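# Push protruding drive blanks into rack, skip yellow-stickered ones

## Task

Push every drive blank that protrudes from the rack's front all the way in until it seats and latches, but leave any blank carrying a yellow sticker untouched. The rack is loose on the table: it may tilt only a tiny amount (more than that is a failure) and must finish in its original position. A blank counts as done only if it stays in with the robot no longer holding it.

## Robot and tools

Robot: a single six-joint arm with a two-finger parallel gripper. The only camera is cam_wrist (896x504 pixels), mounted on the wrist. Joints from base outward: waist, shoulder, elbow, forearm roll, wrist pitch, wrist roll.

Frames. The scene frame has its origin on the table surface right under the arm base, +z up, and +y to the left when facing along +x. Result lines give end_effector_position (metres) and end_effector_quat_wxyz in this frame, plus linear (m/s) and angular (rad/s) velocities. The reported hand position can be off, more so at long reach. The gripper frame: fingers point along its +z, and they open and close along its y. end_effector_position is the spot between the pads when closed; closed fingertips extend about 33 mm past it (about 9 mm when fully open). Closing pushes the tips about 24 mm further out, so keep clearance from surfaces.

The row. Every motion uses a row of 9 numbers, each from -1 to 1, in this order: dx, dy, dz, rx, ry, rz, position, force_limit, speed. The first six are an offset, not a pose: a displacement expressed in the gripper's own axes, measured from the gripper's measured pose at the start of that action (for the first action in a call, the pose in the latest result). Scale: 1.0 equals 0.6 m for dx, dy, dz and 180 degrees for the rotation; rx, ry, rz form a single rotation vector. position: +1 fully open (140 mm), about -0.8 pads touching, -1 close until blocked. force_limit: roughly 14 N at -1, 60 N at 0, 107 N at +1. speed: finger gap rate, roughly 30 mm/s at -1, 140 at 0, 250 at +1.

execute_actions(actions): a list of up to 15 actions; each action is a table of up to 15 rows, one per control step of 1/30 s. A shorter table repeats its final row for the remaining steps. Every row in an action is an offset from that action's start pose, not from the previous row. An empty list simply returns state and images. Per control step the commanded pose is clipped to within 70 mm and 16 degrees of the current measured pose, so large offsets need several actions; after an action the arm only continues to the last clipped pose.

move(target, speed, stop_force, blocking): target is one 9-number row, its offset measured from the pose in the latest result. The gripper follows a straight line for 0.5 to 10 s (cut off at 10 s). speed is the top linear speed in m/s, 0.002 to 0.5 (default 0.25); rotation is capped at twice that in rad/s. stop_force (N, 20 to 80) ends the path when the arm senses that much extra resistance along the direction to target, then backs off two steps and holds; only reliable on moves without rotation, not allowed in the first 0.2 s of the scene, and unavailable near stretched-out poses. With stop_force and a very low speed you may aim well beyond the contact point. Omit stop_force when retreating from something you are pressing on. blocking=false returns after 0.5 s while motion continues (not allowed with stop_force); check with wait(0), and no other motion is accepted until its end appears. The path does not avoid obstacles, and the gripper can lag, deviate or overshoot speed, especially near full extension. The result adds a move: line giving the ending (done, off_target, moving, held, fault, or contact when stop_force triggered; contact takes priority) and limits (paced = pose clipped; held = a check blocked some steps, after which motion may surge).

wait(seconds): 0 to 10 s, holds the last command, returns a standard result, and ends early if a running move finishes. stop(): brakes a running move; fingers continue. zoom_image(camera, region): camera must be "cam_wrist"; region [x0, y0, x1, y1] in pixels, at most 504x504, gives a closer look at the latest image. finished_scene(scene): pass the current scene number; irreversible; the robot holds its last command first and the result reports success. Answering without any tool call ends everything.

Reading results. object_status: 0 fingers moving, 1 blocked while opening, 2 blocked while closing (a grip), 3 reached the requested position or pads met. To squeeze harder while at 2, raise force_limit and nudge position (e.g. -1 to -0.98). position_measured is in counts: 3 fully open, 230 pads touching. "Hand target" is where the controller is currently driving. A "pose unreachable" line means the clearance check altered or blocked the command (the base mount counts as arm). Flange force is an estimated external force on the gripper, never exactly zero, noisy during acceleration, and may say no reading. Joint torques are offset, scaled and noisy; they shift at rest only with contact or load. MOTOR HOT warns of overheating; reaching the limit brakes the arm until cooled.

Hazards. The arm is stiff: pushing past a firm contact, even slightly, can trigger a fault. A joint torque over its limit (waist and shoulder 312, elbow 147, the three wrist joints 41.4 N m) or any external force of 144 N stops the arm for 10 s, skips the rest of the call, and lets it yield. For pushing blanks, approach slowly with stop_force so the touch stays gentle, and watch that the unfastened rack is not shoved or tipped. Never knock anything off the table; avoid drops, slips, slams and hard hits. The simulation keeps running while you think, with the arm holding its last command.

Each tool is called as name([rows], argument=value, ...), one row to a line, values as JSON.

## Session

execute_actions(actions=[])

Scene clock: 0.00 s.
end_effector_position=(+0.5288, -0.2703, +0.3282) position_measured=3 object_status=3 end_effector_quat_wxyz=(-0.051, +0.391, +0.566, +0.724) end_effector_velocity=(-0.000, -0.000, -0.001) end_effector_angular_velocity=(+0.001, +0.001, -0.000)
Joint positions: [-1.07   0.582  1.947  1.167  1.903  4.375]
Joint velocities: [-0.     0.001 -0.    -0.    -0.    -0.   ]
Joint torques (N m, as the joint torque sensors report them, + toward a larger angle): no reading
Flange force (N, the push that the arm receives, along the gripper's own x y z axes): no reading
Hand target: +0.529, -0.270, +0.328; -0.051, +0.391, +0.566, +0.724

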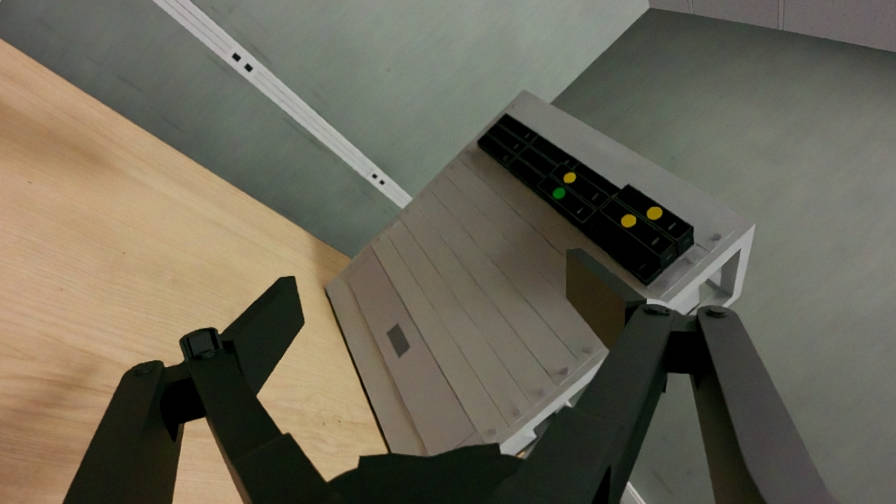

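move(target=[0.393, 0.032, 0.363, -0.2991, -0.1615, 0.2496, 1, 0, 0.5], speed=0.3)

Scene clock: 17.23 s.
end_effector_position=(+0.4878, -0.0028, +0.5025) position_measured=3 object_status=3 end_effector_quat_wxyz=(+0.001, +0.707, +0.002, +0.707) end_effector_velocity=(+0.000, +0.001, -0.001) end_effector_angular_velocity=(-0.001, -0.003, -0.008)
Joint positions: [-0.267 -0.58   2.645  2.652  0.546  5.137]
Joint velocities: [ 0.024  0.003  0.002  0.063 -0.006 -0.056]
Joint torques (N m, as the joint torque sensors report them, + toward a larger angle): [ -2.46  13.6  -37.96  -2.8    1.22   0.2 ]
Flange force (N, the push that the arm receives, along the gripper's own x y z axes): no reading
Hand target: +0.488, -0.003, +0.502; +0.001, +0.707, +0.001, +0.707
Off the commanded pose: 0.001 m, 0 deg.
move: done

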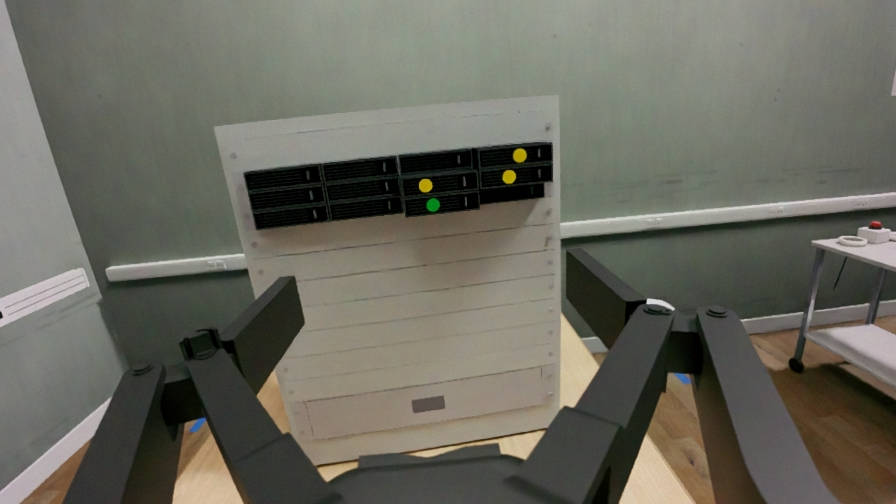

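zoom_image(camera="cam_wrist", region=[210, 90, 580, 250])

Region (210, 90, 580, 250) of cam_wrist's 896x504 image, scaled by 1.362, with more detail than that image has; it fills the top 218 rows of this view, and the rest is white.

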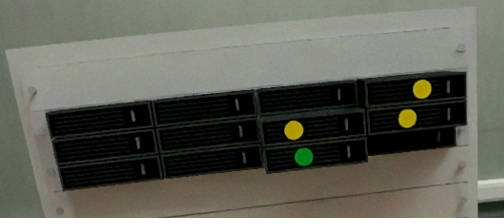

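move(target=[0.45, 0.05, 0.25, 0, -0.28, 0, 1, 0, 0.5], speed=0.3)

Scene clock: 25.47 s.
end_effector_position=(+0.6381, -0.0334, +0.7723) position_measured=3 object_status=3 end_effector_quat_wxyz=(+0.001, +0.941, +0.001, +0.339) end_effector_velocity=(+0.001, -0.000, -0.000) end_effector_angular_velocity=(+0.000, +0.001, -0.000)
Joint positions: [-0.181 -0.171  1.436  3.249 -1.195  4.548]
Joint velocities: [-0.001  0.001 -0.001  0.    -0.001 -0.001]
Joint torques (N m, as the joint torque sensors report them, + toward a larger angle): [ -2.04 -26.14 -38.39  -3.77   1.34  -0.23]
Flange force (N, the push that the arm receives, along the gripper's own x y z axes): [12.0 -4.3 0.1]
Hand target: +0.638, -0.033, +0.772; +0.001, +0.941, +0.001, +0.339
Off the commanded pose: 0.002 m, 0 deg.
move: done

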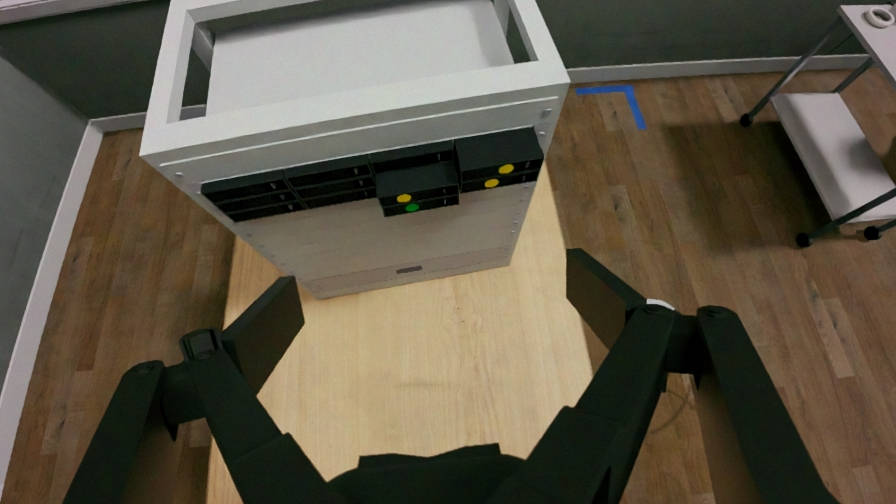

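zoom_image(camera="cam_wrist", region=[140, 60, 590, 260])

Region (140, 60, 590, 260) of cam_wrist's 896x504 image, scaled by 1.120, with more detail than that image has.

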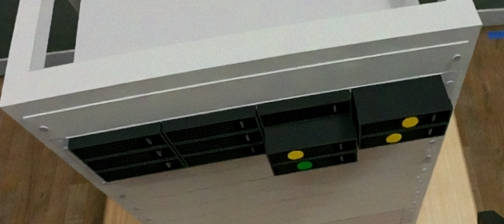

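move(target=[-0.233, -0.056, 0.444, 0, 0.336, 0, -1, 0, 0.5], speed=0.25)

Scene clock: 55.50 s.
end_effector_position=(+0.6997, +0.0010, +0.4778) position_measured=233 object_status=3 end_effector_quat_wxyz=(+0.001, +0.642, +0.001, +0.767) end_effector_velocity=(+0.001, -0.000, +0.001) end_effector_angular_velocity=(-0.000, -0.003, -0.000)
Joint positions: [-0.114  0.061  2.441  3.039  1.109  4.773]
Joint velocities: [-0.001  0.    -0.002 -0.001  0.001  0.   ]
Joint torques (N m, as the joint torque sensors report them, + toward a larger angle): [ -1.91 -39.49 -26.89  -2.2    2.03  -0.23]
Flange force (N, the push that the arm receives, along the gripper's own x y z axes): [-12.9 -3.7 7.7]
Hand target: +0.700, +0.001, +0.478; +0.001, +0.642, +0.001, +0.767
Off the commanded pose: 0.002 m, 0 deg.
move: done

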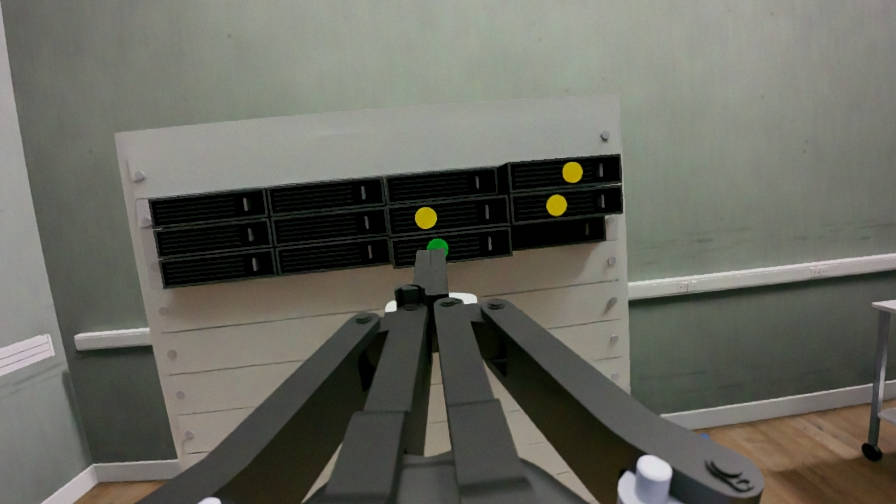

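move(target=[-0.031, 0.01, 0.079, 0, 0, 0, -1, 0, 0.5], speed=0.08)

Scene clock: 66.27 s.
end_effector_position=(+0.7496, -0.0050, +0.4678) position_measured=233 object_status=3 end_effector_quat_wxyz=(+0.001, +0.642, +0.001, +0.767) end_effector_velocity=(+0.000, +0.001, +0.000) end_effector_angular_velocity=(-0.000, -0.001, +0.001)
Joint positions: [-0.117  0.152  2.363  3.036  1.121  4.773]
Joint velocities: [ 0.001 -0.    -0.    -0.001  0.     0.   ]
Joint torques (N m, as the joint torque sensors report them, + toward a larger angle): [ -1.23 -44.79 -25.45  -2.39   2.05  -0.3 ]
Flange force (N, the push that the arm receives, along the gripper's own x y z axes): [-4.3 -2.2 5.3]
Hand target: +0.750, -0.005, +0.468; +0.001, +0.642, +0.001, +0.767
Off the commanded pose: 0.000 m, 0 deg.
move: done

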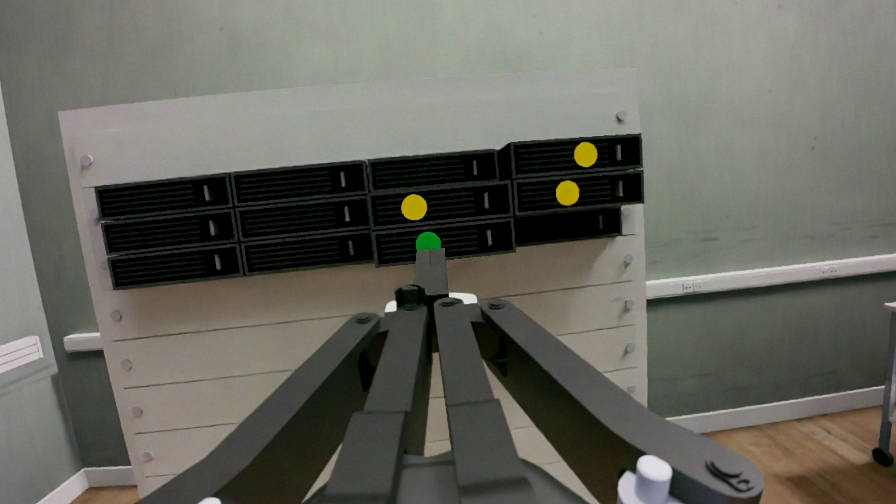

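move(target=[-0.0145, 0.005, 0.082, 0, 0, 0, -1, 0, 0.5], speed=0.04, stop_force=20)

Scene clock: 80.67 s.
end_effector_position=(+0.7996, -0.0080, +0.4678) position_measured=233 object_status=3 end_effector_quat_wxyz=(+0.001, +0.642, +0.001, +0.767) end_effector_velocity=(+0.000, +0.000, -0.000) end_effector_angular_velocity=(+0.000, +0.000, +0.000)
Joint positions: [-0.113  0.218  2.275  3.039  1.099  4.773]
Joint velocities: [ 0.     0.001 -0.     0.    -0.     0.   ]
Joint torques (N m, as the joint torque sensors report them, + toward a larger angle): [ -2.78 -52.85 -26.91  -2.08   1.85  -0.16]
Flange force (N, the push that the arm receives, along the gripper's own x y z axes): [-6.5 -4.2 4.8]
Hand target: +0.800, -0.008, +0.468; +0.001, +0.642, +0.001, +0.767
Off the commanded pose: 0.000 m, 0 deg.
move: done

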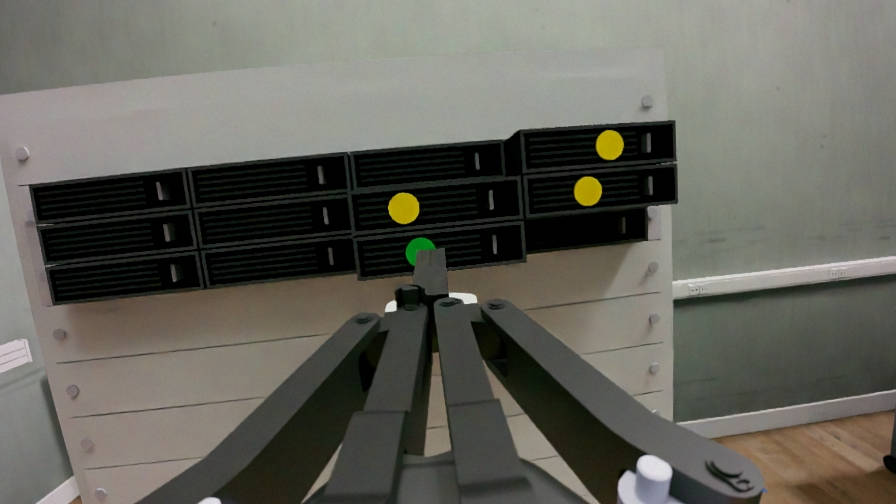

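move(target=[-0.016, 0.008, 0.09, 0, 0, 0, -1, 0, 0.5], speed=0.01, stop_force=20)

Scene clock: 93.37 s.
end_effector_position=(+0.8544, -0.0128, +0.4677) position_measured=233 object_status=3 end_effector_quat_wxyz=(+0.001, +0.642, +0.001, +0.766) end_effector_velocity=(-0.000, -0.000, +0.001) end_effector_angular_velocity=(-0.001, -0.002, -0.000)
Joint positions: [-0.113  0.287  2.175  3.038  1.069  4.777]
Joint velocities: [-0.001 -0.001 -0.    -0.    -0.    -0.   ]
Joint torques (N m, as the joint torque sensors report them, + toward a larger angle): [ -5.28 -62.48 -30.55  -1.12   1.72  -0.08]
Flange force (N, the push that the arm receives, along the gripper's own x y z axes): [-9.0 -6.3 1.1]
Hand target: +0.854, -0.013, +0.468; +0.001, +0.642, +0.001, +0.766
Off the commanded pose: 0.000 m, 0 deg.
move: done

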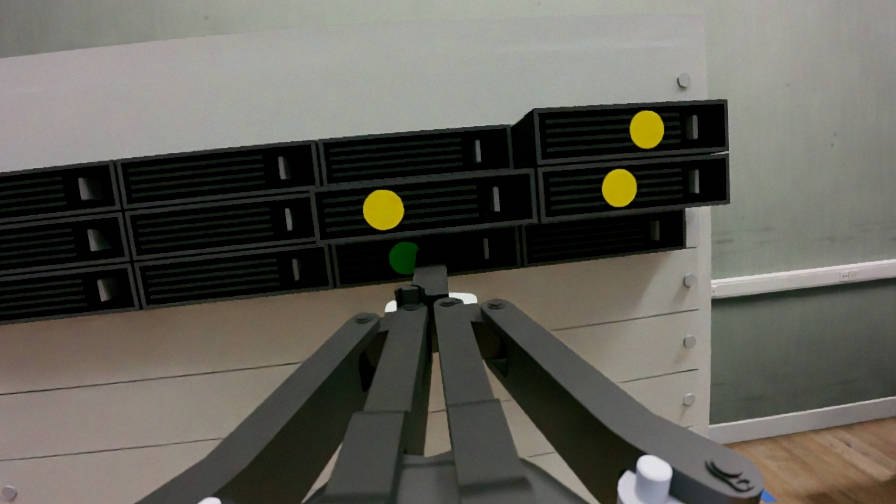

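move(target=[-0.004, 0.002, 0.02, 0, 0, 0, -1, 0, 0.5], speed=0.004, stop_force=20)

Scene clock: 97.07 s.
end_effector_position=(+0.8554, -0.0129, +0.4676) position_measured=233 object_status=3 end_effector_quat_wxyz=(+0.001, +0.642, +0.001, +0.766) end_effector_velocity=(-0.001, +0.000, -0.002) end_effector_angular_velocity=(+0.000, +0.003, +0.001)
Joint positions: [-0.113  0.288  2.174  3.038  1.068  4.777]
Joint velocities: [ 0.     0.001  0.002 -0.001  0.     0.   ]
Joint torques (N m, as the joint torque sensors report them, + toward a larger angle): [ -8.26 -52.28 -36.68  -0.14  -1.05  -0.4 ]
Flange force (N, the push that the arm receives, along the gripper's own x y z axes): [2.0 -10.0 -22.6]
Hand target: +0.855, -0.013, +0.468; +0.001, +0.642, +0.001, +0.767
Off the commanded pose: 0.011 m, 0 deg.
move: contact

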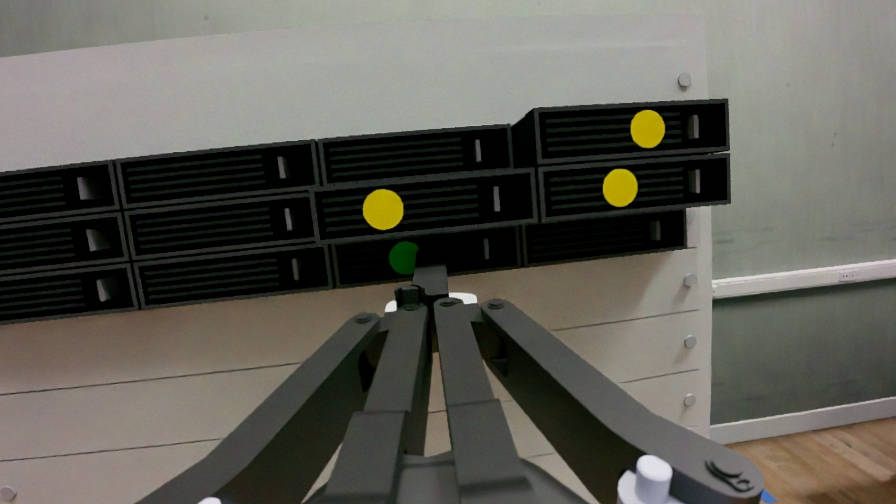

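move(target=[0.0307, -0.013, -0.1737, 0, 0, 0, -1, 0, 0.5], speed=0.1)

Scene clock: 102.53 s.
end_effector_position=(+0.7496, -0.0051, +0.4676) position_measured=233 object_status=3 end_effector_quat_wxyz=(+0.001, +0.642, +0.001, +0.766) end_effector_velocity=(-0.000, -0.000, +0.000) end_effector_angular_velocity=(+0.000, -0.000, -0.000)
Joint positions: [-0.117  0.152  2.363  3.036  1.122  4.773]
Joint velocities: [-0.    -0.001  0.001  0.     0.     0.   ]
Joint torques (N m, as the joint torque sensors report them, + toward a larger angle): [ -2.58 -46.21 -25.52  -2.05   2.17  -0.22]
Flange force (N, the push that the arm receives, along the gripper's own x y z axes): [-6.5 -4.7 6.7]
Hand target: +0.750, -0.005, +0.468; +0.001, +0.642, +0.001, +0.766
Off the commanded pose: 0.000 m, 0 deg.
move: done

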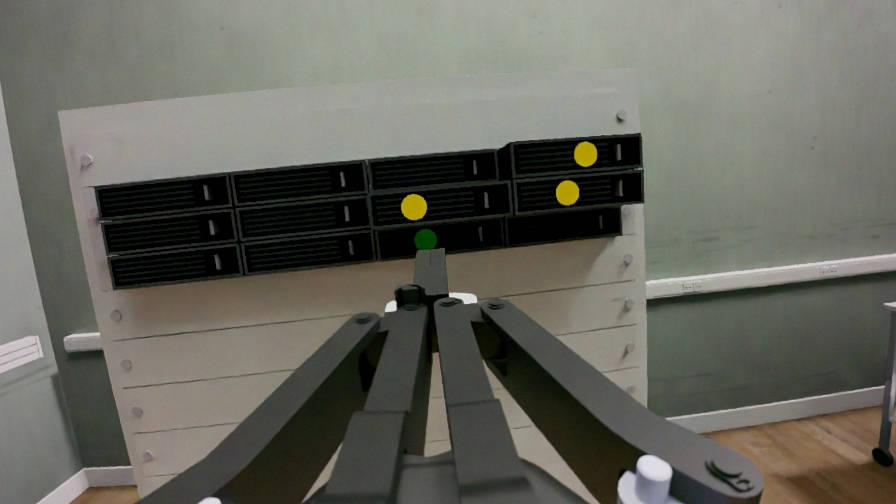

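move(target=[-0.169, 0.042, -0.08, 0, 0.22, 0, -1, 0, 0.5], speed=0.2)

Scene clock: 109.63 s.
end_effector_position=(+0.7198, -0.0304, +0.3592) position_measured=233 object_status=3 end_effector_quat_wxyz=(+0.000, +0.345, +0.001, +0.939) end_effector_velocity=(+0.000, -0.000, -0.000) end_effector_angular_velocity=(-0.000, -0.000, -0.001)
Joint positions: [-0.151  0.841  2.225  3.021  2.361  4.725]
Joint velocities: [-0.  0. -0.  0.  0. -0.]
Joint torques (N m, as the joint torque sensors report them, + toward a larger angle): [ -2.19 -87.19  -4.63  -0.16   1.37  -0.09]
Flange force (N, the push that the arm receives, along the gripper's own x y z axes): [-8.1 -3.6 -6.2]
Hand target: +0.720, -0.030, +0.359; +0.000, +0.345, +0.001, +0.939
Off the commanded pose: 0.000 m, 0 deg.
move: done

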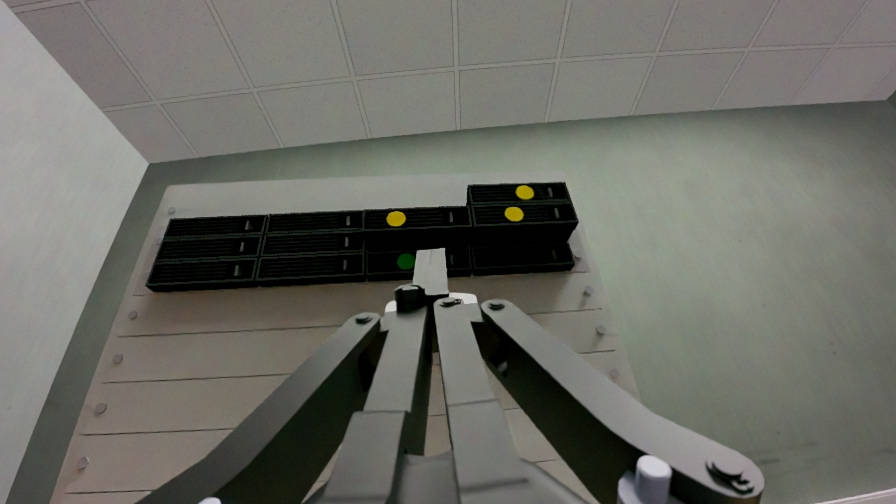

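The bottom row is flush all the way across and only the three yellow-sticker drives still stick out. I'm finishing the scene.

finished_scene(scene=2)

The scene is finished: the task was done.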